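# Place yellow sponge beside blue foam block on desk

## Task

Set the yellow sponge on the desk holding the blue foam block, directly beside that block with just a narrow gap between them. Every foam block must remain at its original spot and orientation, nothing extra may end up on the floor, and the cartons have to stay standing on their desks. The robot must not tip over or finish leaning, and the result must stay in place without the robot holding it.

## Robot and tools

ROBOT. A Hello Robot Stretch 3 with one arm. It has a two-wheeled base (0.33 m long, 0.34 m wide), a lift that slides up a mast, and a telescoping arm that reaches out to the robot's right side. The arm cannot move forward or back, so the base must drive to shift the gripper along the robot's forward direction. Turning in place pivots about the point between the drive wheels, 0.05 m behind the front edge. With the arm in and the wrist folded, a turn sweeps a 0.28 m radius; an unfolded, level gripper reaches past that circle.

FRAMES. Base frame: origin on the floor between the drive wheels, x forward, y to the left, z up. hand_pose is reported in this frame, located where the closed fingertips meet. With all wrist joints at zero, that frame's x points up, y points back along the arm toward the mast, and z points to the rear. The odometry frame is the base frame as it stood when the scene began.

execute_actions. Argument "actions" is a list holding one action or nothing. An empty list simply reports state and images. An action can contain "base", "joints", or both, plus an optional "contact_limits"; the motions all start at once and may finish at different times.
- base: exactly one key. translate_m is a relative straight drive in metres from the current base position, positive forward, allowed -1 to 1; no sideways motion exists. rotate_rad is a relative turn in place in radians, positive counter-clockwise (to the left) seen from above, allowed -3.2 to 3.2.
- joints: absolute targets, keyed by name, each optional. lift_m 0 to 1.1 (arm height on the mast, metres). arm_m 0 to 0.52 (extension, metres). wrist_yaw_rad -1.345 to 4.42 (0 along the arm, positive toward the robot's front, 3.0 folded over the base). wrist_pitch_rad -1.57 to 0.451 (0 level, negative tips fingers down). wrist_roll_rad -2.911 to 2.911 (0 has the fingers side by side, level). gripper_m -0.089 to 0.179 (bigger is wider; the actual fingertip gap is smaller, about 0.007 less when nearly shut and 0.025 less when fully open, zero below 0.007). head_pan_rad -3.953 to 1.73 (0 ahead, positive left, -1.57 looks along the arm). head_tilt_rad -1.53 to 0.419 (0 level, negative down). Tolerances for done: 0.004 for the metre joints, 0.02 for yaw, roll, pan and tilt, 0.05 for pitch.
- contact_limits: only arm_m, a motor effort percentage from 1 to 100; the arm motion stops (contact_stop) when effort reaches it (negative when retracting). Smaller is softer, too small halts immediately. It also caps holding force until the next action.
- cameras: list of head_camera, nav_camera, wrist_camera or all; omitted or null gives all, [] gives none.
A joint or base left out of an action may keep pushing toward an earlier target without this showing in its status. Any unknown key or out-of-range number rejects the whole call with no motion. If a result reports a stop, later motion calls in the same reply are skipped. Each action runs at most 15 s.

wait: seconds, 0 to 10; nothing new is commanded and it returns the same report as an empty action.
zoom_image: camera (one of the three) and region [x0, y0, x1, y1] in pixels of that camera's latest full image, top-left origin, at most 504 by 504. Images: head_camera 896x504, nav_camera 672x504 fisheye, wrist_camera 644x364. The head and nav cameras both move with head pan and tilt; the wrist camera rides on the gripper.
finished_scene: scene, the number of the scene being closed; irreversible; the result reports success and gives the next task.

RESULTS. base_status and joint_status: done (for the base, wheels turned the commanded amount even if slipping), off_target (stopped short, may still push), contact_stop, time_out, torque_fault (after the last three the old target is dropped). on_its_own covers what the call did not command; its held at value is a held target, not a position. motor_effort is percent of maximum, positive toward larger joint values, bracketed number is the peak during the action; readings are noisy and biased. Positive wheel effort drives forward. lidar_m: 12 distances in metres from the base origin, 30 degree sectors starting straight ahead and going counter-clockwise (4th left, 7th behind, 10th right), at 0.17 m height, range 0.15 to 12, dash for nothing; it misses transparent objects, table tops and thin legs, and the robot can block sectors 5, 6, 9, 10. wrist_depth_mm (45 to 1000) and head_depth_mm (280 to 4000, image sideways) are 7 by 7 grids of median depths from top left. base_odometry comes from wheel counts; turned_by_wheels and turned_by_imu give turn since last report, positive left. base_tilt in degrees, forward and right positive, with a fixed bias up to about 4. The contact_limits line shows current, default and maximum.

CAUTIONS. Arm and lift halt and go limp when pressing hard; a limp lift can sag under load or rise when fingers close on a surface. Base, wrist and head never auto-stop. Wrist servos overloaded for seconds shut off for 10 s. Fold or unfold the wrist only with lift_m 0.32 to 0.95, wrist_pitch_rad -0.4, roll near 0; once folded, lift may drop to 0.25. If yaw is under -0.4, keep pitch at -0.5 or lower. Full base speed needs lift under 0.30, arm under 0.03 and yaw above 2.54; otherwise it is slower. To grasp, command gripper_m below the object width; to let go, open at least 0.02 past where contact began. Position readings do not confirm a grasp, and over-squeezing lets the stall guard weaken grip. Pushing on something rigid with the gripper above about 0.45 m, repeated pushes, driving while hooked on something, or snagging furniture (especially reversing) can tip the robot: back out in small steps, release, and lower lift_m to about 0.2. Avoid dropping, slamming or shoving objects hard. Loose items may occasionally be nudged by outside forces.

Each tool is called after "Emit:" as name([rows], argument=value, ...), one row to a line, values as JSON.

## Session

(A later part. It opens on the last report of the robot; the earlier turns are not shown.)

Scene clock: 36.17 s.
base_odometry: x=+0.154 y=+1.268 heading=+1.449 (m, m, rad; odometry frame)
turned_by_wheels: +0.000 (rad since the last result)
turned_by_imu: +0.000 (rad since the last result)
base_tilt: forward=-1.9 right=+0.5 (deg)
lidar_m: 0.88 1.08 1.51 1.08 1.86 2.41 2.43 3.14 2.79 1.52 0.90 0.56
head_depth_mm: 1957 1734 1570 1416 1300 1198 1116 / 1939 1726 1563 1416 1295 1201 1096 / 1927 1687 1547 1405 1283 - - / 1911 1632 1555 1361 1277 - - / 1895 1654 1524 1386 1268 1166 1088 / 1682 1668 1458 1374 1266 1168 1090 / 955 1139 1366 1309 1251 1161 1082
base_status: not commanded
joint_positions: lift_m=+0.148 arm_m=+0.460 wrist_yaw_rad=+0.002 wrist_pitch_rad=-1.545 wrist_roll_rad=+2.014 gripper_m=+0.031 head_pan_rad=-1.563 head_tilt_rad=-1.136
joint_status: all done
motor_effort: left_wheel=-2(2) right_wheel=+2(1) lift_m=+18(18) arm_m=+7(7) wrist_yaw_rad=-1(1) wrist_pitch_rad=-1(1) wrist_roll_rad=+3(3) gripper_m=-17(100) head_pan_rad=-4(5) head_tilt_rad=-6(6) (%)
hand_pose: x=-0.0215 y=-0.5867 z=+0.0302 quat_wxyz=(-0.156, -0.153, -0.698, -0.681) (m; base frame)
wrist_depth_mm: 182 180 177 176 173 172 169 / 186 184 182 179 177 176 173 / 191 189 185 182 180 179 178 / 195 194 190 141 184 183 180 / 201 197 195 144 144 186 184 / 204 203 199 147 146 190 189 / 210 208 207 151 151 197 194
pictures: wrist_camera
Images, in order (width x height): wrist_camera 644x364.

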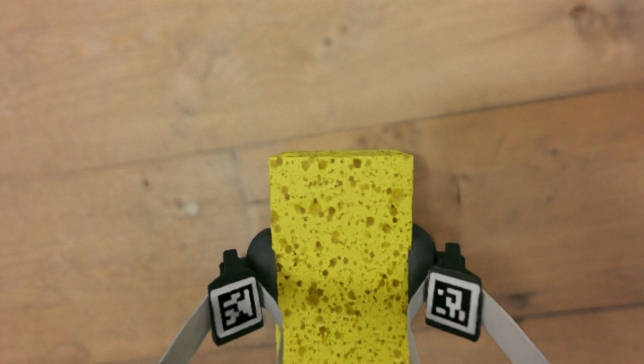

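Emit:
execute_actions([
  {"joints":{"lift_m":0.45,"arm_m":0.1,"gripper_m":0.02,"head_pan_rad":1.7,"head_tilt_rad":-0.35}},
])

Emit:
execute_actions([
  {"joints":{"wrist_pitch_rad":-0.4,"wrist_roll_rad":0,"arm_m":0.0,"head_pan_rad":-2.2,"head_tilt_rad":-0.25}},
])

Scene clock: 40.63 s.
base_odometry: x=+0.154 y=+1.268 heading=+1.449 (m, m, rad; odometry frame)
turned_by_wheels: +0.000 (rad since the last result)
turned_by_imu: -0.001 (rad since the last result)
base_tilt: forward=-1.8 right=+0.6 (deg)
lidar_m: 0.88 1.08 1.51 1.08 1.86 2.41 2.42 3.14 2.80 1.52 0.90 0.56
head_depth_mm: 1238 1314 1388 1487 1593 1676 1414 / 1292 1369 1453 1502 1122 1696 1402 / 1350 1433 1534 1587 1051 1380 1358 / 1401 1489 1606 1591 1045 1684 1391 / 1447 1566 1697 1131 1092 1744 1378 / 1521 1651 1797 1157 1138 1731 1382 / 1607 1746 1904 1207 1163 1748 1400
base_status: not commanded
joint_positions: lift_m=+0.450 arm_m=+0.100 wrist_yaw_rad=+0.002 wrist_pitch_rad=-1.545 wrist_roll_rad=+2.015 gripper_m=+0.021 head_pan_rad=+1.693 head_tilt_rad=-0.359
joint_status: all done
motor_effort: left_wheel=-2(2) right_wheel=+2(2) lift_m=+31(33) arm_m=-6(6) wrist_yaw_rad=-2(2) wrist_pitch_rad=-2(2) wrist_roll_rad=+3(3) gripper_m=-22(71) head_pan_rad=+4(55) head_tilt_rad=+4(36) (%)
hand_pose: x=-0.0215 y=-0.2275 z=+0.3316 quat_wxyz=(-0.157, -0.153, -0.698, -0.681) (m; base frame)
wrist_depth_mm: 479 471 462 463 - - - / 489 480 467 468 - - - / 494 496 483 475 - - 459 / 512 502 501 141 138 485 467 / 523 521 506 144 143 488 480 / 530 528 528 148 146 505 492 / 558 548 534 151 151 514 503
pictures: head_camera (sideways: a quarter turn clockwise sets it upright), nav_camera (sideways: a quarter turn counterclockwise sets it upright), wrist_camera
Images, in order (width x height): head_camera 896x504, nav_camera 672x504, wrist_camera 644x364.

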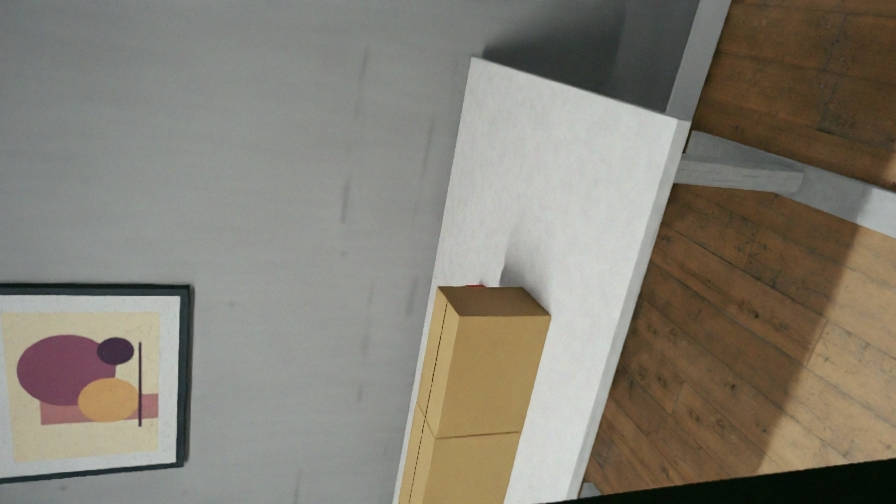

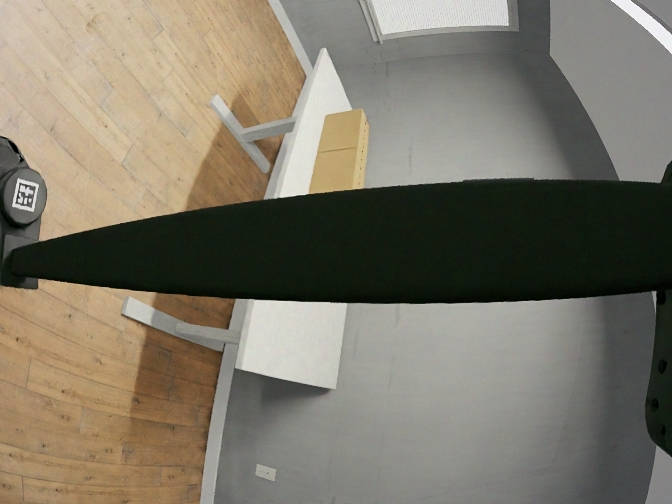

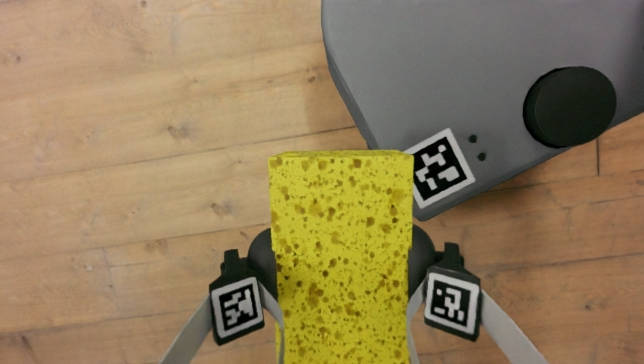

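Scene clock: 42.90 s.
base_odometry: x=+0.154 y=+1.268 heading=+1.449 (m, m, rad; odometry frame)
turned_by_wheels: +0.000 (rad since the last result)
turned_by_imu: +0.000 (rad since the last result)
base_tilt: forward=-1.7 right=+0.6 (deg)
lidar_m: 0.88 1.08 1.51 1.08 1.86 2.42 2.42 3.15 2.79 1.52 0.90 0.56
head_depth_mm: 3336 3534 3811 - 2837 1987 1528 / 3242 3423 3640 3892 2804 1969 1528 / 3090 3247 3479 3628 2804 1973 1522 / 2985 3183 3305 3494 2760 1956 1516 / 2893 3047 3192 3364 2758 1945 1505 / 2797 2962 3110 3236 2734 1938 1509 / 2712 2833 3016 3148 2702 1938 1495
base_status: not commanded
joint_positions: lift_m=+0.450 arm_m=+0.000 wrist_yaw_rad=+0.002 wrist_pitch_rad=-0.423 wrist_roll_rad=+0.006 gripper_m=+0.021 head_pan_rad=-2.193 head_tilt_rad=-0.260
joint_status: all done
motor_effort: left_wheel=-2(2) right_wheel=+1(1) lift_m=+31(31) arm_m=-6(8) wrist_yaw_rad=-3(1) wrist_pitch_rad=+6(7) wrist_roll_rad=-3(5) gripper_m=-21(21) head_pan_rad=-4(56) head_tilt_rad=+4(15) (%)
hand_pose: x=-0.0211 y=-0.3692 z=+0.4613 quat_wxyz=(+0.690, +0.149, -0.693, -0.149) (m; base frame)
wrist_depth_mm: 613 591 - - - - - / 651 651 - - - - - / 667 709 - - - - - / 668 798 - 140 944 - - / 691 757 811 144 144 801 818 / 626 643 735 148 146 696 681 / 535 597 605 151 151 591 595
pictures: head_camera (sideways: a quarter turn clockwise sets it upright), nav_camera (sideways: a quarter turn counterclockwise sets it upright), wrist_camera
Images, in order (width x height): head_camera 896x504, nav_camera 672x504, wrist_camera 644x364.

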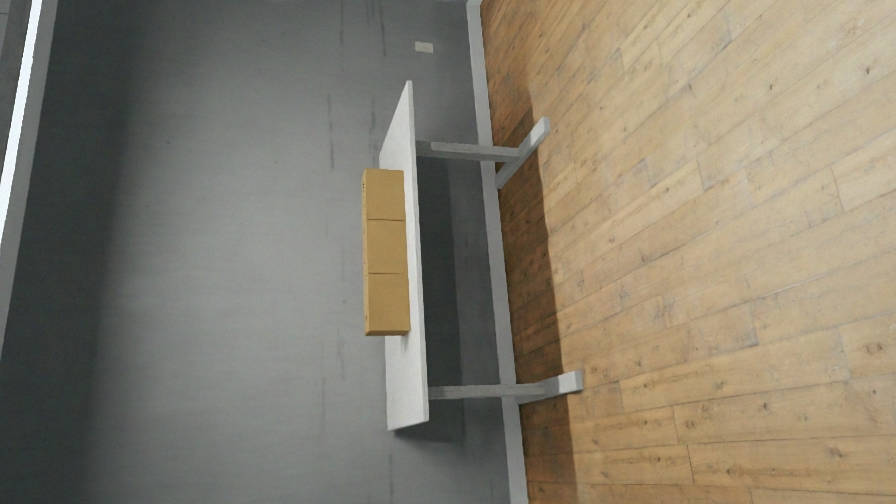

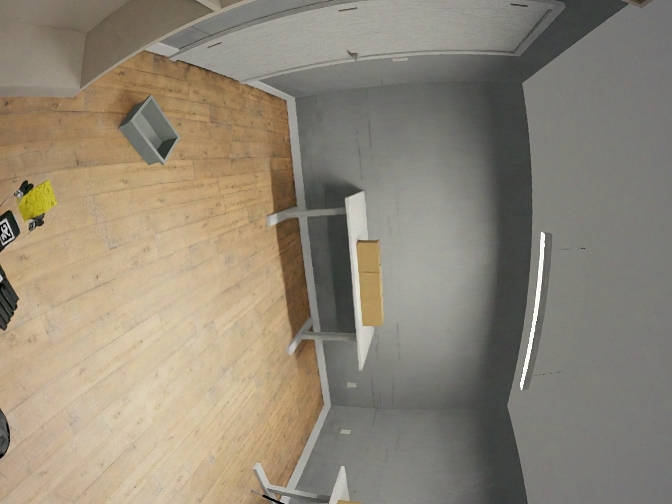

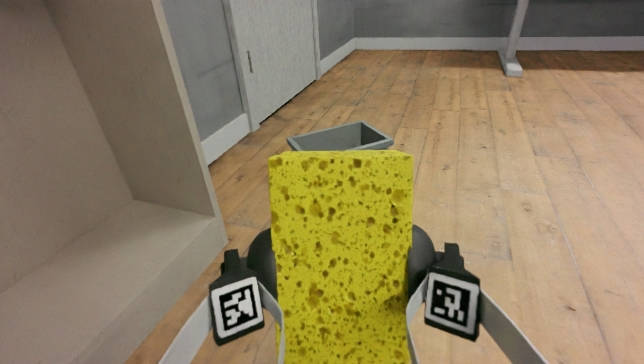

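Emit:
execute_actions([
  {"base":{"rotate_rad":-1.0},"joints":{"wrist_yaw_rad":2.9,"lift_m":0.36,"head_pan_rad":0,"head_tilt_rad":-1.3}},
])

Scene clock: 47.50 s.
base_odometry: x=+0.154 y=+1.268 heading=+0.450 (m, m, rad; odometry frame)
turned_by_wheels: -1.000 (rad since the last result)
turned_by_imu: -0.994 (rad since the last result)
base_tilt: forward=-2.0 right=+0.4 (deg)
lidar_m: 0.88 0.56 0.88 1.11 1.51 1.08 1.78 2.42 2.56 3.14 2.80 0.92
head_depth_mm: 1618 1484 1419 1346 1270 1209 1144 / 1563 1499 1412 1333 1260 1203 1138 / 1093 1366 1408 1324 1261 - 1127 / 1199 1364 1381 1311 1255 - 1119 / 1113 1340 1314 1314 1251 - - / 1013 1256 1282 1299 1240 - - / 931 1132 1271 1280 1224 1176 -
base_status: done
joint_positions: lift_m=+0.360 arm_m=+0.000 wrist_yaw_rad=+2.897 wrist_pitch_rad=-0.421 wrist_roll_rad=+0.005 gripper_m=+0.021 head_pan_rad=-0.007 head_tilt_rad=-1.284
joint_status: all done
motor_effort: left_wheel=+2(6) right_wheel=-1(4) lift_m=+18(27) arm_m=-6(7) wrist_yaw_rad=+3(3) wrist_pitch_rad=+6(6) wrist_roll_rad=-3(3) gripper_m=-22(22) head_pan_rad=+4(55) head_tilt_rad=-7(43) (%)
hand_pose: x=+0.0330 y=+0.0720 z=+0.3722 quat_wxyz=(+0.232, +0.706, +0.062, +0.667) (m; base frame)
wrist_depth_mm: - - - - 866 749 599 / - - - - 897 760 634 / - - - - - 815 669 / - - 928 140 799 721 661 / 772 - 761 144 143 619 558 / 640 629 - 147 146 597 544 / 555 541 513 151 152 512 501
pictures: head_camera (sideways: a quarter turn clockwise sets it upright), nav_camera (sideways: a quarter turn counterclockwise sets it upright), wrist_camera
Images, in order (width x height): head_camera 896x504, nav_camera 672x504, wrist_camera 644x364.

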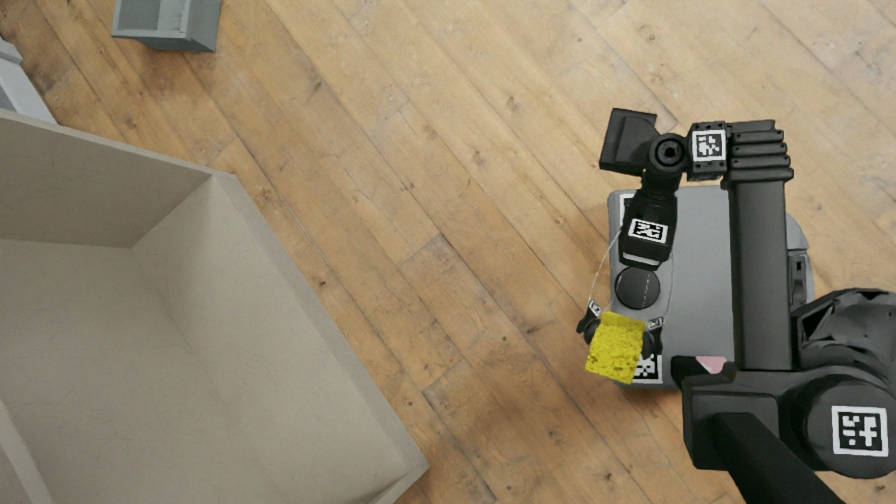

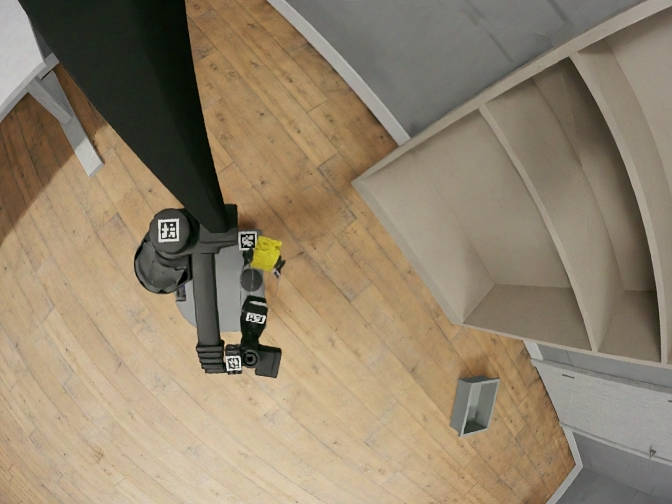

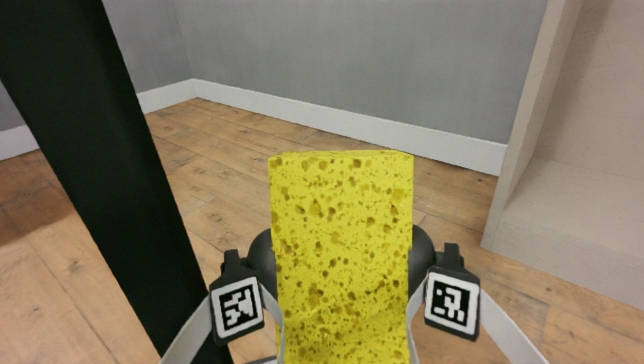

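Emit:
execute_actions([
  {"base":{"rotate_rad":-1.07},"joints":{"lift_m":0.29,"head_pan_rad":0,"head_tilt_rad":-0.7}},
], cameras=["nav_camera"])

Emit:
execute_actions([
  {"base":{"translate_m":1.0},"joints":{"head_tilt_rad":-0.4}},
], cameras=["nav_camera"])

Emit:
execute_actions([
  {"base":{"translate_m":0.4}},
], cameras=["head_camera","nav_camera"])

Scene clock: 50.27 s.
base_odometry: x=+0.154 y=+1.268 heading=-0.620 (m, m, rad; odometry frame)
turned_by_wheels: -1.070 (rad since the last result)
turned_by_imu: -1.061 (rad since the last result)
base_tilt: forward=-1.8 right=+0.4 (deg)
lidar_m: 2.80 0.93 0.89 0.56 0.88 1.09 1.51 1.08 1.79 2.41 2.36 3.16
head_depth_mm: 2881 3397 2603 2014 1613 1352 1168 / 2446 3270 2582 1985 1613 1346 1159 / 2367 3202 2556 1969 1595 1338 1165 / 2358 3137 2557 1946 1589 1332 1153 / 2646 3056 2510 1928 1579 1329 1145 / 2706 3027 2530 1923 1573 1321 1137 / 2700 2962 2470 1920 1551 1320 1136
base_status: done
joint_positions: lift_m=+0.290 arm_m=+0.000 wrist_yaw_rad=+2.897 wrist_pitch_rad=-0.421 wrist_roll_rad=+0.005 gripper_m=+0.021 head_pan_rad=-0.007 head_tilt_rad=-0.705
joint_status: all done
motor_effort: left_wheel=+2(9) right_wheel=-2(5) lift_m=+18(18) arm_m=-6(6) wrist_yaw_rad=+3(3) wrist_pitch_rad=+6(6) wrist_roll_rad=-2(3) gripper_m=-22(22) head_pan_rad=+4(6) head_tilt_rad=+2(29) (%)
hand_pose: x=+0.0330 y=+0.0720 z=+0.3023 quat_wxyz=(+0.231, +0.706, +0.062, +0.667) (m; base frame)
wrist_depth_mm: - 711 743 844 909 837 - / - 763 816 903 - 935 - / 725 826 831 790 810 886 898 / 785 - 680 140 697 737 712 / 673 - 674 144 143 602 596 / 558 530 - 148 146 510 496 / 467 470 - 151 150 433 424
pictures: nav_camera (sideways: a quarter turn counterclockwise sets it upright)
Images, in order (width x height): nav_camera 672x504.

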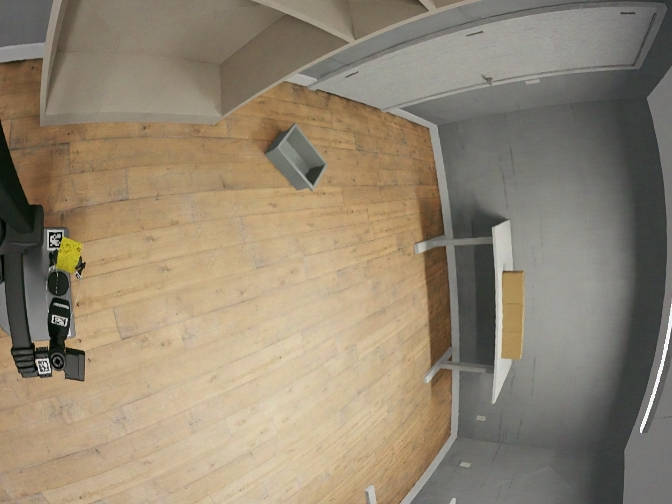

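Scene clock: 55.30 s.
base_odometry: x=+0.968 y=+0.686 heading=-0.620 (m, m, rad; odometry frame)
turned_by_wheels: +0.000 (rad since the last result)
turned_by_imu: -0.001 (rad since the last result)
base_tilt: forward=-1.8 right=+0.5 (deg)
lidar_m: 1.80 1.75 1.09 1.03 1.04 1.21 2.05 2.39 2.97 2.30 2.10 2.25
head_depth_mm: 2079 2256 2396 2693 2206 1692 1363 / 2023 2202 2319 2660 2213 1680 1363 / 1999 2152 2274 2547 2204 1664 1348 / 1936 2079 2207 2488 2193 1662 1344 / 1898 2057 2147 1983 2088 1650 1333 / 1867 2013 2139 2361 2158 1642 1332 / 1829 1955 2109 2298 2141 1639 1329
base_status: done
joint_positions: lift_m=+0.290 arm_m=+0.000 wrist_yaw_rad=+2.898 wrist_pitch_rad=-0.421 wrist_roll_rad=+0.005 gripper_m=+0.021 head_pan_rad=-0.007 head_tilt_rad=-0.408
joint_status: all done
motor_effort: left_wheel=+2(12) right_wheel=-1(4) lift_m=+18(18) arm_m=-6(6) wrist_yaw_rad=+1(3) wrist_pitch_rad=+6(6) wrist_roll_rad=-3(3) gripper_m=-22(21) head_pan_rad=+4(3) head_tilt_rad=+3(23) (%)
hand_pose: x=+0.0329 y=+0.0720 z=+0.3023 quat_wxyz=(+0.231, +0.706, +0.062, +0.667) (m; base frame)
wrist_depth_mm: - 867 927 - - - - / - 914 - - - - - / 807 973 - - - 971 924 / 663 - 733 140 708 754 731 / 656 - 658 144 143 594 592 / 559 539 - 148 145 507 508 / 472 477 - 151 151 430 432
pictures: nav_camera (sideways: a quarter turn counterclockwise sets it upright)
Images, in order (width x height): nav_camera 672x504.

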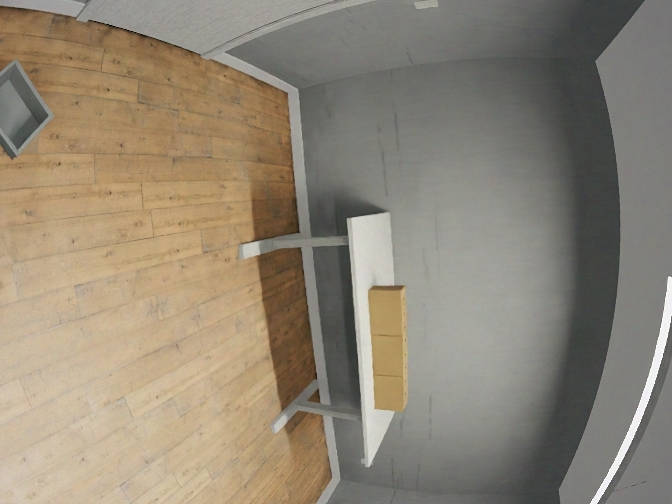

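Scene clock: 58.30 s.
base_odometry: x=+1.293 y=+0.454 heading=-0.620 (m, m, rad; odometry frame)
turned_by_wheels: +0.000 (rad since the last result)
turned_by_imu: -0.001 (rad since the last result)
base_tilt: forward=-1.7 right=+0.6 (deg)
lidar_m: 1.40 1.86 1.18 1.06 1.06 0.99 2.44 2.71 2.48 2.17 2.67 1.91
head_depth_mm: 1697 1854 1995 1389 2224 1688 1362 / 1669 1806 1946 1360 2214 1680 1355 / 1626 1762 1888 1310 2203 1675 1348 / 1601 1719 1863 1339 2146 1655 1343 / 1562 1684 1817 1409 2065 1642 1342 / 1536 1628 1775 1488 2041 1631 1328 / 1495 1621 1742 1892 2014 1641 1326
base_status: done
joint_positions: lift_m=+0.290 arm_m=+0.000 wrist_yaw_rad=+2.898 wrist_pitch_rad=-0.421 wrist_roll_rad=+0.005 gripper_m=+0.021 head_pan_rad=-0.007 head_tilt_rad=-0.408
joint_status: not commanded
motor_effort: left_wheel=+2(13) right_wheel=-2(4) lift_m=+18(18) arm_m=-5(6) wrist_yaw_rad=+2(3) wrist_pitch_rad=+6(6) wrist_roll_rad=-3(3) gripper_m=-22(22) head_pan_rad=+3(4) head_tilt_rad=+4(4) (%)
hand_pose: x=+0.0329 y=+0.0720 z=+0.3023 quat_wxyz=(+0.231, +0.706, +0.062, +0.667) (m; base frame)
wrist_depth_mm: - 910 969 - - - - / - 998 - - - - - / 922 - - - - 964 916 / 667 - 771 141 703 753 718 / 589 - 644 144 144 601 583 / 554 530 - 148 146 514 495 / 480 474 - 151 152 437 429
pictures: head_camera (sideways: a quarter turn clockwise sets it upright), nav_camera (sideways: a quarter turn counterclockwise sets it upright)
Images, in order (width x height): head_camera 896x504, nav_camera 672x504.

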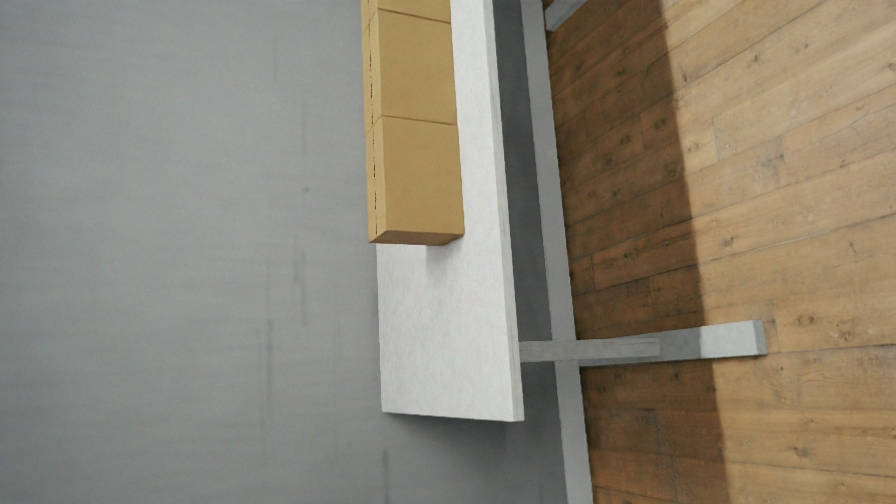

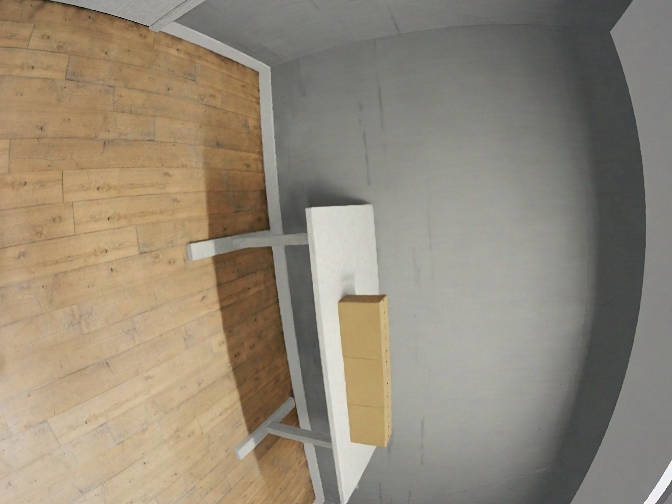

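Emit:
execute_actions([
  {"base":{"rotate_rad":0.53},"joints":{"head_pan_rad":-1.2,"head_tilt_rad":-0.5}},
], cameras=[])

Emit:
execute_actions([
  {"base":{"translate_m":1.0}},
], cameras=["head_camera","nav_camera"])

Scene clock: 60.40 s.
base_odometry: x=+1.293 y=+0.454 heading=-0.090 (m, m, rad; odometry frame)
turned_by_wheels: +0.530 (rad since the last result)
turned_by_imu: +0.525 (rad since the last result)
base_tilt: forward=-1.7 right=+0.4 (deg)
lidar_m: 1.83 1.17 1.06 1.05 0.99 2.44 2.70 2.47 2.03 2.68 1.90 1.40
head_depth_mm: 2379 2501 2706 2742 1997 1556 1283 / 2545 2716 2916 2698 1966 1556 1280 / 2679 2903 3164 2672 1970 1542 1271 / 2423 2646 2831 2631 1944 1532 1265 / 2158 2337 1847 2316 1926 1524 1272 / 1960 2108 1494 2386 1925 1522 1259 / 1795 1923 1376 2222 1900 1510 1250
base_status: done
joint_positions: lift_m=+0.290 arm_m=+0.000 wrist_yaw_rad=+2.898 wrist_pitch_rad=-0.421 wrist_roll_rad=+0.005 gripper_m=+0.021 head_pan_rad=-1.193 head_tilt_rad=-0.494
joint_status: all done
motor_effort: left_wheel=-2(6) right_wheel=+2(6) lift_m=+18(18) arm_m=-6(6) wrist_yaw_rad=+2(1) wrist_pitch_rad=+6(6) wrist_roll_rad=-2(3) gripper_m=-21(22) head_pan_rad=-5(56) head_tilt_rad=-2(11) (%)
hand_pose: x=+0.0329 y=+0.0720 z=+0.3023 quat_wxyz=(+0.231, +0.706, +0.062, +0.667) (m; base frame)
wrist_depth_mm: - 974 - - 980 936 929 / - - - - - - - / - - 959 - - 991 957 / 852 - 739 140 679 743 714 / 682 - 648 143 143 600 589 / 555 536 - 148 146 511 505 / 468 474 - 151 151 433 428
pictures: none
No camera images: the call's "cameras" was empty. Leave "cameras" out to get every camera's image.

Scene clock: 65.43 s.
base_odometry: x=+2.289 y=+0.364 heading=-0.090 (m, m, rad; odometry frame)
turned_by_wheels: +0.000 (rad since the last result)
turned_by_imu: -0.002 (rad since the last result)
base_tilt: forward=-1.8 right=+0.7 (deg)
lidar_m: 0.92 0.79 0.69 0.71 0.88 1.61 3.38 2.62 2.68 1.54 0.64 0.92
head_depth_mm: 1816 2114 2240 937 882 762 1281 / 1537 1743 1838 852 847 691 1187 / 1333 1489 1637 1186 869 687 581 / 1178 1301 1444 1181 869 684 1179 / 1056 1149 1264 1169 863 700 1086 / 958 1030 1119 1156 857 1397 1236 / 878 933 1014 1062 881 1319 1256
base_status: done
joint_positions: lift_m=+0.290 arm_m=+0.000 wrist_yaw_rad=+2.898 wrist_pitch_rad=-0.421 wrist_roll_rad=+0.005 gripper_m=+0.021 head_pan_rad=-1.193 head_tilt_rad=-0.494
joint_status: not commanded
motor_effort: left_wheel=-2(6) right_wheel=+1(6) lift_m=+18(18) arm_m=-6(6) wrist_yaw_rad=+2(3) wrist_pitch_rad=+6(6) wrist_roll_rad=-3(3) gripper_m=-22(21) head_pan_rad=-5(4) head_tilt_rad=-3(2) (%)
hand_pose: x=+0.0329 y=+0.0720 z=+0.3023 quat_wxyz=(+0.231, +0.706, +0.062, +0.667) (m; base frame)
wrist_depth_mm: - 711 690 672 675 661 640 / - 782 754 736 727 700 681 / 968 843 820 806 799 765 727 / 850 - 809 140 691 736 738 / 674 - 666 144 143 598 585 / 556 531 - 147 146 500 504 / 475 480 - 151 152 438 428
pictures: head_camera (sideways: a quarter turn clockwise sets it upright), nav_camera (sideways: a quarter turn counterclockwise sets it upright)
Images, in order (width x height): head_camera 896x504, nav_camera 672x504.

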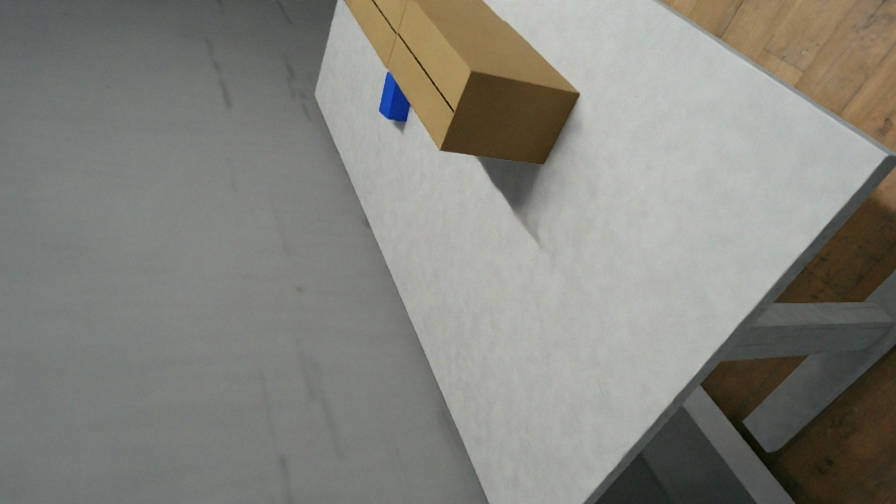

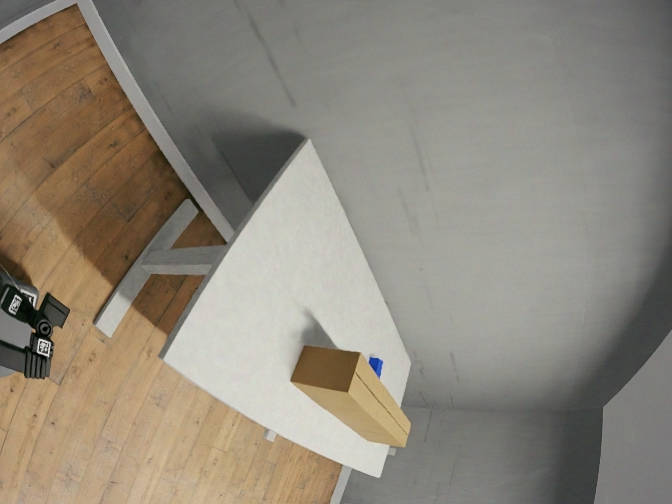

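Emit:
execute_actions([
  {"base":{"translate_m":-0.35}},
], cameras=[])

Emit:
execute_actions([
  {"base":{"rotate_rad":1.56},"joints":{"lift_m":0.62,"head_pan_rad":-2.2,"head_tilt_rad":-0.9}},
], cameras=["nav_camera"])

Emit:
execute_actions([
  {"base":{"translate_m":-0.3},"joints":{"lift_m":0.94}},
], cameras=["head_camera","nav_camera"])

Scene clock: 72.20 s.
base_odometry: x=+1.941 y=+0.395 heading=-0.090 (m, m, rad; odometry frame)
turned_by_wheels: +0.000 (rad since the last result)
turned_by_imu: +0.000 (rad since the last result)
base_tilt: forward=-1.8 right=+0.5 (deg)
lidar_m: 1.25 0.93 0.83 0.84 1.06 1.34 3.35 2.41 2.46 1.73 0.87 0.85
head_depth_mm: 2449 2712 2873 2480 1984 1561 1286 / 2092 2376 1543 1358 1951 1556 1278 / 1837 2038 1880 1137 1879 1541 1276 / 1617 1788 1847 1027 981 1531 1271 / 1438 1565 1666 939 864 1528 1265 / 1303 1419 1517 1108 855 1395 1255 / 1196 1280 1380 1154 853 693 1198
base_status: done
joint_positions: lift_m=+0.290 arm_m=+0.000 wrist_yaw_rad=+2.898 wrist_pitch_rad=-0.421 wrist_roll_rad=+0.005 gripper_m=+0.021 head_pan_rad=-1.193 head_tilt_rad=-0.494
joint_status: not commanded
motor_effort: left_wheel=-2(10) right_wheel=+1(3) lift_m=+18(18) arm_m=-6(6) wrist_yaw_rad=+3(2) wrist_pitch_rad=+6(5) wrist_roll_rad=-3(3) gripper_m=-22(22) head_pan_rad=-4(4) head_tilt_rad=-2(3) (%)
hand_pose: x=+0.0329 y=+0.0720 z=+0.3023 quat_wxyz=(+0.231, +0.706, +0.062, +0.667) (m; base frame)
wrist_depth_mm: - 836 807 794 766 734 739 / - 899 891 859 846 810 784 / - 980 947 947 861 838 855 / 832 - 797 140 692 742 722 / 662 - 664 143 143 604 592 / 558 536 - 148 146 506 505 / 478 473 - 151 152 425 437
pictures: none
No camera images: the call's "cameras" was empty. Leave "cameras" out to get every camera's image.

Scene clock: 76.03 s.
base_odometry: x=+1.941 y=+0.395 heading=+1.469 (m, m, rad; odometry frame)
turned_by_wheels: +1.560 (rad since the last result)
turned_by_imu: +1.549 (rad since the last result)
base_tilt: forward=-1.7 right=+0.6 (deg)
lidar_m: 0.84 1.06 1.34 3.34 2.41 2.46 1.73 0.87 0.85 1.25 0.93 0.83
head_depth_mm: 1254 1080 872 1628 1429 1256 - / 1234 1070 864 1587 1424 1243 1132 / 1194 1057 855 1529 1395 1244 - / 1158 1045 872 1482 1393 - - / 1121 1122 1589 1621 1393 - 1130 / 1091 1266 1511 1617 1391 1250 1070 / 1054 1229 1453 1592 1381 1238 1057
base_status: done
joint_positions: lift_m=+0.620 arm_m=+0.000 wrist_yaw_rad=+2.898 wrist_pitch_rad=-0.421 wrist_roll_rad=+0.005 gripper_m=+0.021 head_pan_rad=-2.193 head_tilt_rad=-0.889
joint_status: all done
motor_effort: left_wheel=-2(9) right_wheel=+1(5) lift_m=+31(33) arm_m=-6(5) wrist_yaw_rad=+3(3) wrist_pitch_rad=+6(6) wrist_roll_rad=-3(3) gripper_m=-22(22) head_pan_rad=-4(55) head_tilt_rad=-5(26) (%)
hand_pose: x=+0.0329 y=+0.0720 z=+0.6317 quat_wxyz=(+0.231, +0.706, +0.062, +0.667) (m; base frame)
wrist_depth_mm: - - - - - - - / - - - - - - - / - - - - - - - / - - - 140 - - - / - - - 144 144 - - / - 947 - 148 146 893 856 / 841 818 782 151 152 762 755
pictures: nav_camera (sideways: a quarter turn counterclockwise sets it upright)
Images, in order (width x height): nav_camera 672x504.

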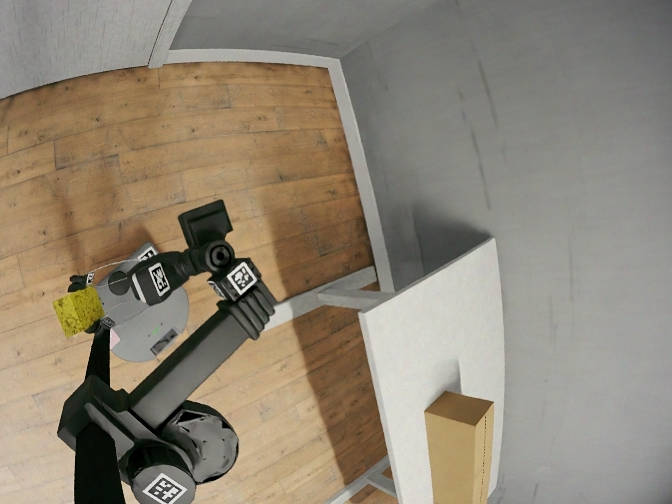

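Scene clock: 80.27 s.
base_odometry: x=+1.910 y=+0.097 heading=+1.469 (m, m, rad; odometry frame)
turned_by_wheels: +0.000 (rad since the last result)
turned_by_imu: +0.000 (rad since the last result)
base_tilt: forward=-1.9 right=+0.5 (deg)
lidar_m: 1.12 1.41 2.27 3.34 2.21 2.16 1.43 1.24 0.68 1.14 1.24 1.11
head_depth_mm: 1157 1082 712 759 - - 1096 / 1122 1073 673 - - 1201 1114 / 1084 1063 731 - - 1235 1153 / 1051 1052 - - 1361 1230 - / 1018 1044 - - 1325 1212 - / 990 1032 886 - 1348 - - / 961 1018 900 - - - -
base_status: done
joint_positions: lift_m=+0.940 arm_m=+0.000 wrist_yaw_rad=+2.898 wrist_pitch_rad=-0.421 wrist_roll_rad=+0.005 gripper_m=+0.021 head_pan_rad=-2.193 head_tilt_rad=-0.889
joint_status: all done
motor_effort: left_wheel=-2(7) right_wheel=+2(2) lift_m=+31(33) arm_m=-6(6) wrist_yaw_rad=+1(2) wrist_pitch_rad=+6(6) wrist_roll_rad=-3(3) gripper_m=-22(21) head_pan_rad=-4(4) head_tilt_rad=-4(5) (%)
hand_pose: x=+0.0329 y=+0.0721 z=+0.9517 quat_wxyz=(+0.231, +0.706, +0.062, +0.667) (m; base frame)
wrist_depth_mm: - - - - - - - / - - - - - - - / - - - - - - - / - - - 140 - - - / - - - 144 144 - - / - - - 148 146 - - / - - - 151 151 - -
pictures: head_camera (sideways: a quarter turn clockwise sets it upright), nav_camera (sideways: a quarter turn counterclockwise sets it upright)
Images, in order (width x height): head_camera 896x504, nav_camera 672x504.

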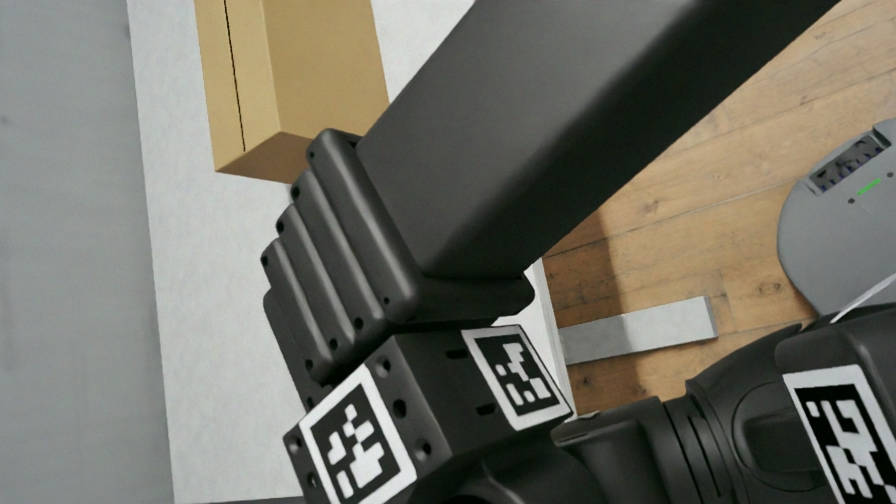

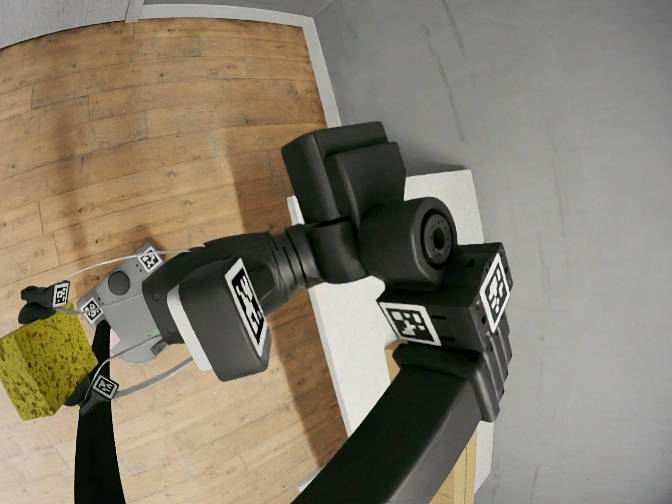

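Emit:
execute_actions([
  {"base":{"translate_m":-0.15},"joints":{"wrist_yaw_rad":1.3,"head_pan_rad":-1.7,"head_tilt_rad":-0.9}},
], cameras=[])

Emit:
execute_actions([
  {"base":{"translate_m":-0.2},"joints":{"wrist_pitch_rad":-1.55,"wrist_roll_rad":1.57,"lift_m":1.09}},
], cameras=["nav_camera"])

Emit:
execute_actions([
  {"base":{"translate_m":-0.35},"joints":{"wrist_yaw_rad":0}},
])

Scene clock: 83.77 s.
base_odometry: x=+1.895 y=-0.052 heading=+1.469 (m, m, rad; odometry frame)
turned_by_wheels: +0.000 (rad since the last result)
turned_by_imu: +0.000 (rad since the last result)
base_tilt: forward=-1.8 right=+0.6 (deg)
lidar_m: 1.26 1.59 3.17 3.33 2.70 2.11 1.28 1.18 0.64 0.63 1.34 1.24
head_depth_mm: 910 1015 916 - - 1236 1123 / 929 1024 917 - 603 1241 1112 / 949 1027 909 - 607 1242 1140 / 967 1049 872 - - 1220 1143 / 986 1149 855 - - 1212 1112 / 1011 1191 1448 723 - 1208 1091 / 1035 1227 1485 1638 - 1190 1088
base_status: done
joint_positions: lift_m=+0.940 arm_m=+0.000 wrist_yaw_rad=+1.303 wrist_pitch_rad=-0.421 wrist_roll_rad=+0.005 gripper_m=+0.021 head_pan_rad=-1.707 head_tilt_rad=-0.889
joint_status: all done
motor_effort: left_wheel=-2(7) right_wheel=+2(2) lift_m=+31(31) arm_m=-6(6) wrist_yaw_rad=-1(3) wrist_pitch_rad=+6(6) wrist_roll_rad=-2(3) gripper_m=-21(21) head_pan_rad=+4(41) head_tilt_rad=-5(2) (%)
hand_pose: x=+0.1947 y=-0.2047 z=+0.9517 quat_wxyz=(+0.639, +0.537, -0.461, +0.301) (m; base frame)
wrist_depth_mm: - - - - - 997 958 / - - - - - - - / - - - - - - - / - - - 140 - - - / - - - 144 144 - - / - - - 148 145 - - / - - - 152 151 - -
pictures: none
No camera images: the call's "cameras" was empty. Leave "cameras" out to get every camera's image.

Scene clock: 86.73 s.
base_odometry: x=+1.875 y=-0.251 heading=+1.469 (m, m, rad; odometry frame)
turned_by_wheels: +0.000 (rad since the last result)
turned_by_imu: +0.000 (rad since the last result)
base_tilt: forward=-1.7 right=+0.5 (deg)
lidar_m: 1.44 1.82 3.28 3.36 1.93 1.95 1.08 1.10 1.00 0.61 1.25 1.42
head_depth_mm: - - 842 509 593 559 1115 / - - - - 598 571 1109 / - - - - - 549 1140 / - - - - - 287 1138 / - - 824 709 624 1166 1112 / - - 837 703 607 1187 1088 / 962 1141 831 699 605 1216 1090
base_status: done
joint_positions: lift_m=+1.090 arm_m=+0.000 wrist_yaw_rad=+1.303 wrist_pitch_rad=-1.542 wrist_roll_rad=+1.564 gripper_m=+0.021 head_pan_rad=-1.707 head_tilt_rad=-0.889
joint_status: all done
motor_effort: left_wheel=-2(7) right_wheel=+3(3) lift_m=+31(31) arm_m=-6(5) wrist_yaw_rad=-3(3) wrist_pitch_rad=-3(5) wrist_roll_rad=+3(2) gripper_m=-22(22) head_pan_rad=+4(4) head_tilt_rad=-5(5) (%)
hand_pose: x=-0.0378 y=-0.1410 z=+0.9716 quat_wxyz=(+0.425, +0.436, -0.569, -0.553) (m; base frame)
wrist_depth_mm: 401 399 390 383 381 374 365 / 414 408 401 394 387 377 376 / - - - 395 399 387 380 / - - - 140 140 - - / - - - 144 144 - - / - - - 148 146 - - / - - - 150 151 - -
pictures: nav_camera (sideways: a quarter turn counterclockwise sets it upright)
Images, in order (width x height): nav_camera 672x504.

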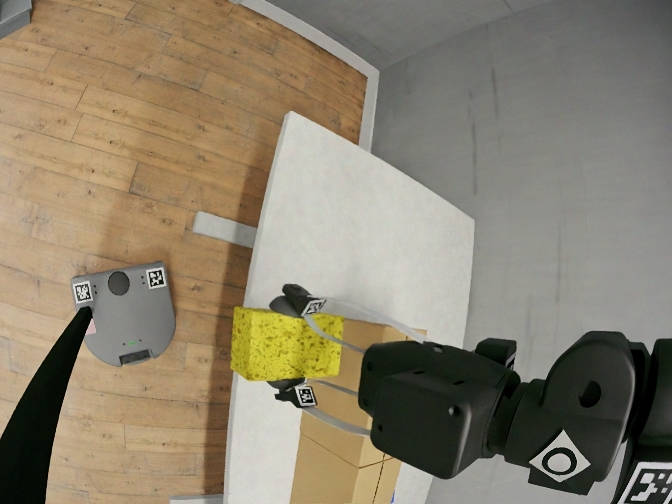

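Scene clock: 91.20 s.
base_odometry: x=+1.839 y=-0.600 heading=+1.469 (m, m, rad; odometry frame)
turned_by_wheels: +0.000 (rad since the last result)
turned_by_imu: +0.000 (rad since the last result)
base_tilt: forward=-1.7 right=+0.5 (deg)
lidar_m: 1.77 2.16 3.45 2.59 1.72 1.96 0.74 0.75 0.87 0.88 0.72 1.75
head_depth_mm: - - - - 418 520 489 / - - - - 430 527 486 / - - - - 430 292 485 / - - - - - - 475 / - - - - - 290 487 / - - 834 - - 533 774 / 835 955 833 - 567 532 1040
base_status: done
joint_positions: lift_m=+1.090 arm_m=+0.000 wrist_yaw_rad=+0.003 wrist_pitch_rad=-1.542 wrist_roll_rad=+1.565 gripper_m=+0.021 head_pan_rad=-1.707 head_tilt_rad=-0.889
joint_status: all done
motor_effort: left_wheel=-2(7) right_wheel=+1(3) lift_m=+31(31) arm_m=-5(6) wrist_yaw_rad=-3(3) wrist_pitch_rad=-3(3) wrist_roll_rad=+3(3) gripper_m=-22(22) head_pan_rad=+4(4) head_tilt_rad=-4(4) (%)
hand_pose: x=-0.0216 y=-0.1283 z=+0.9716 quat_wxyz=(+0.003, +0.003, -0.717, -0.697) (m; base frame)
wrist_depth_mm: 399 223 221 385 385 - - / 322 228 228 393 392 - - / 238 233 262 399 395 - - / 243 238 290 140 141 - - / 247 241 348 144 143 - - / 252 251 314 148 146 - - / 259 258 442 151 152 - -
pictures: head_camera (sideways: a quarter turn clockwise sets it upright), nav_camera (sideways: a quarter turn counterclockwise sets it upright), wrist_camera
Images, in order (width x height): head_camera 896x504, nav_camera 672x504, wrist_camera 644x364.

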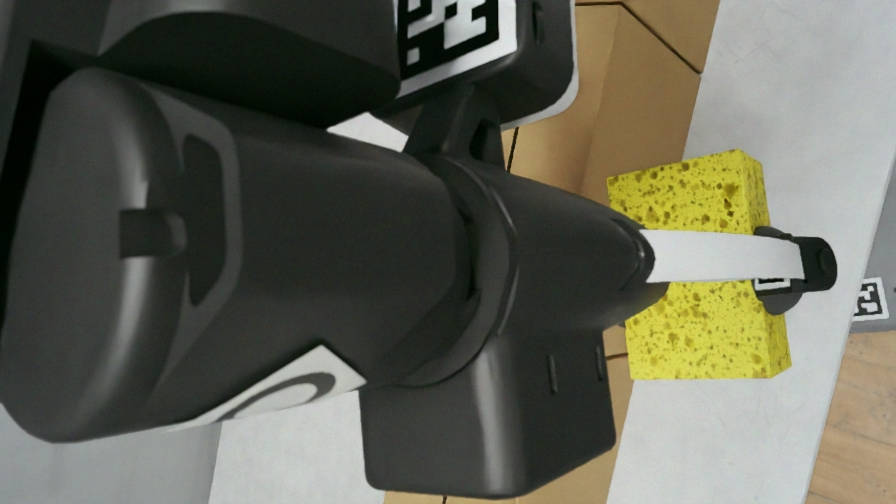

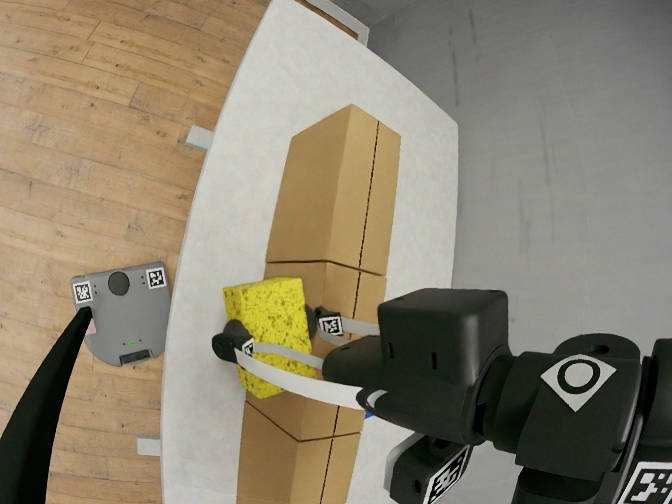

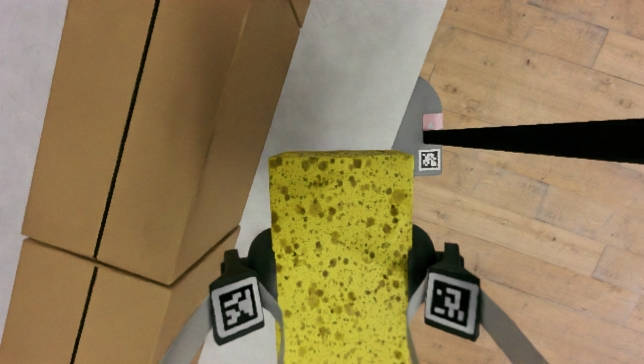

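Emit:
execute_actions([
  {"base":{"rotate_rad":-0.29},"joints":{"arm_m":0.36,"head_pan_rad":-1.65,"head_tilt_rad":-0.7}},
])

Scene clock: 95.60 s.
base_odometry: x=+1.839 y=-0.600 heading=+1.179 (m, m, rad; odometry frame)
turned_by_wheels: -0.290 (rad since the last result)
turned_by_imu: -0.289 (rad since the last result)
base_tilt: forward=-1.8 right=+0.7 (deg)
lidar_m: 1.76 1.88 2.67 3.39 2.57 1.72 1.96 0.74 0.89 0.88 0.76 0.72
head_depth_mm: 750 838 968 879 485 428 506 / 735 834 963 874 483 426 502 / 740 837 960 868 480 424 501 / 753 836 929 832 478 421 497 / - - 901 806 474 419 495 / 719 831 940 847 472 416 491 / 716 811 933 843 469 414 483
base_status: done
joint_positions: lift_m=+1.090 arm_m=+0.360 wrist_yaw_rad=+0.001 wrist_pitch_rad=-1.543 wrist_roll_rad=+1.566 gripper_m=+0.021 head_pan_rad=-1.657 head_tilt_rad=-0.705
joint_status: all done
motor_effort: left_wheel=+2(7) right_wheel=-1(5) lift_m=+31(31) arm_m=+7(7) wrist_yaw_rad=-2(2) wrist_pitch_rad=-2(2) wrist_roll_rad=+2(2) gripper_m=-22(22) head_pan_rad=+4(12) head_tilt_rad=+3(16) (%)
hand_pose: x=-0.0216 y=-0.4874 z=+0.9716 quat_wxyz=(+0.003, +0.002, -0.717, -0.697) (m; base frame)
wrist_depth_mm: 397 396 391 343 378 279 208 / 406 404 398 392 384 272 212 / 418 413 411 399 398 269 217 / 425 417 411 140 383 266 222 / 431 432 419 144 143 262 226 / 438 435 438 147 146 241 230 / 454 447 449 151 151 240 237
pictures: head_camera (sideways: a quarter turn clockwise sets it upright), nav_camera (sideways: a quarter turn counterclockwise sets it upright), wrist_camera
Images, in order (width x height): head_camera 896x504, nav_camera 672x504, wrist_camera 644x364.

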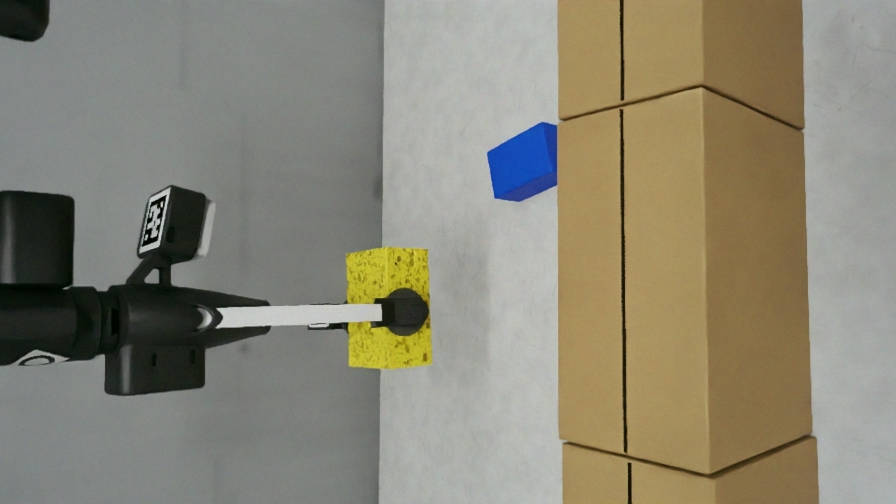

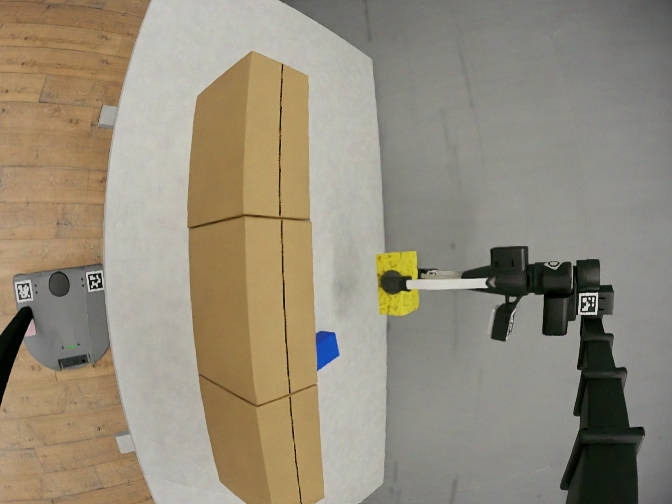

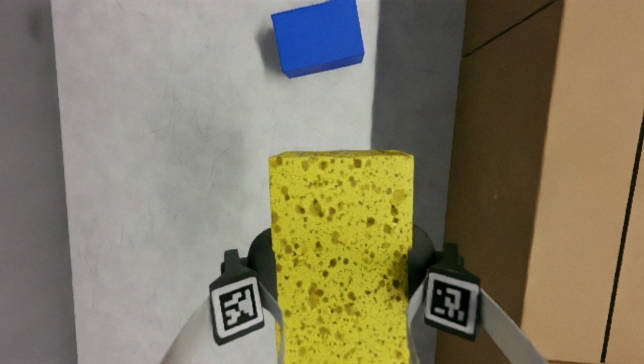

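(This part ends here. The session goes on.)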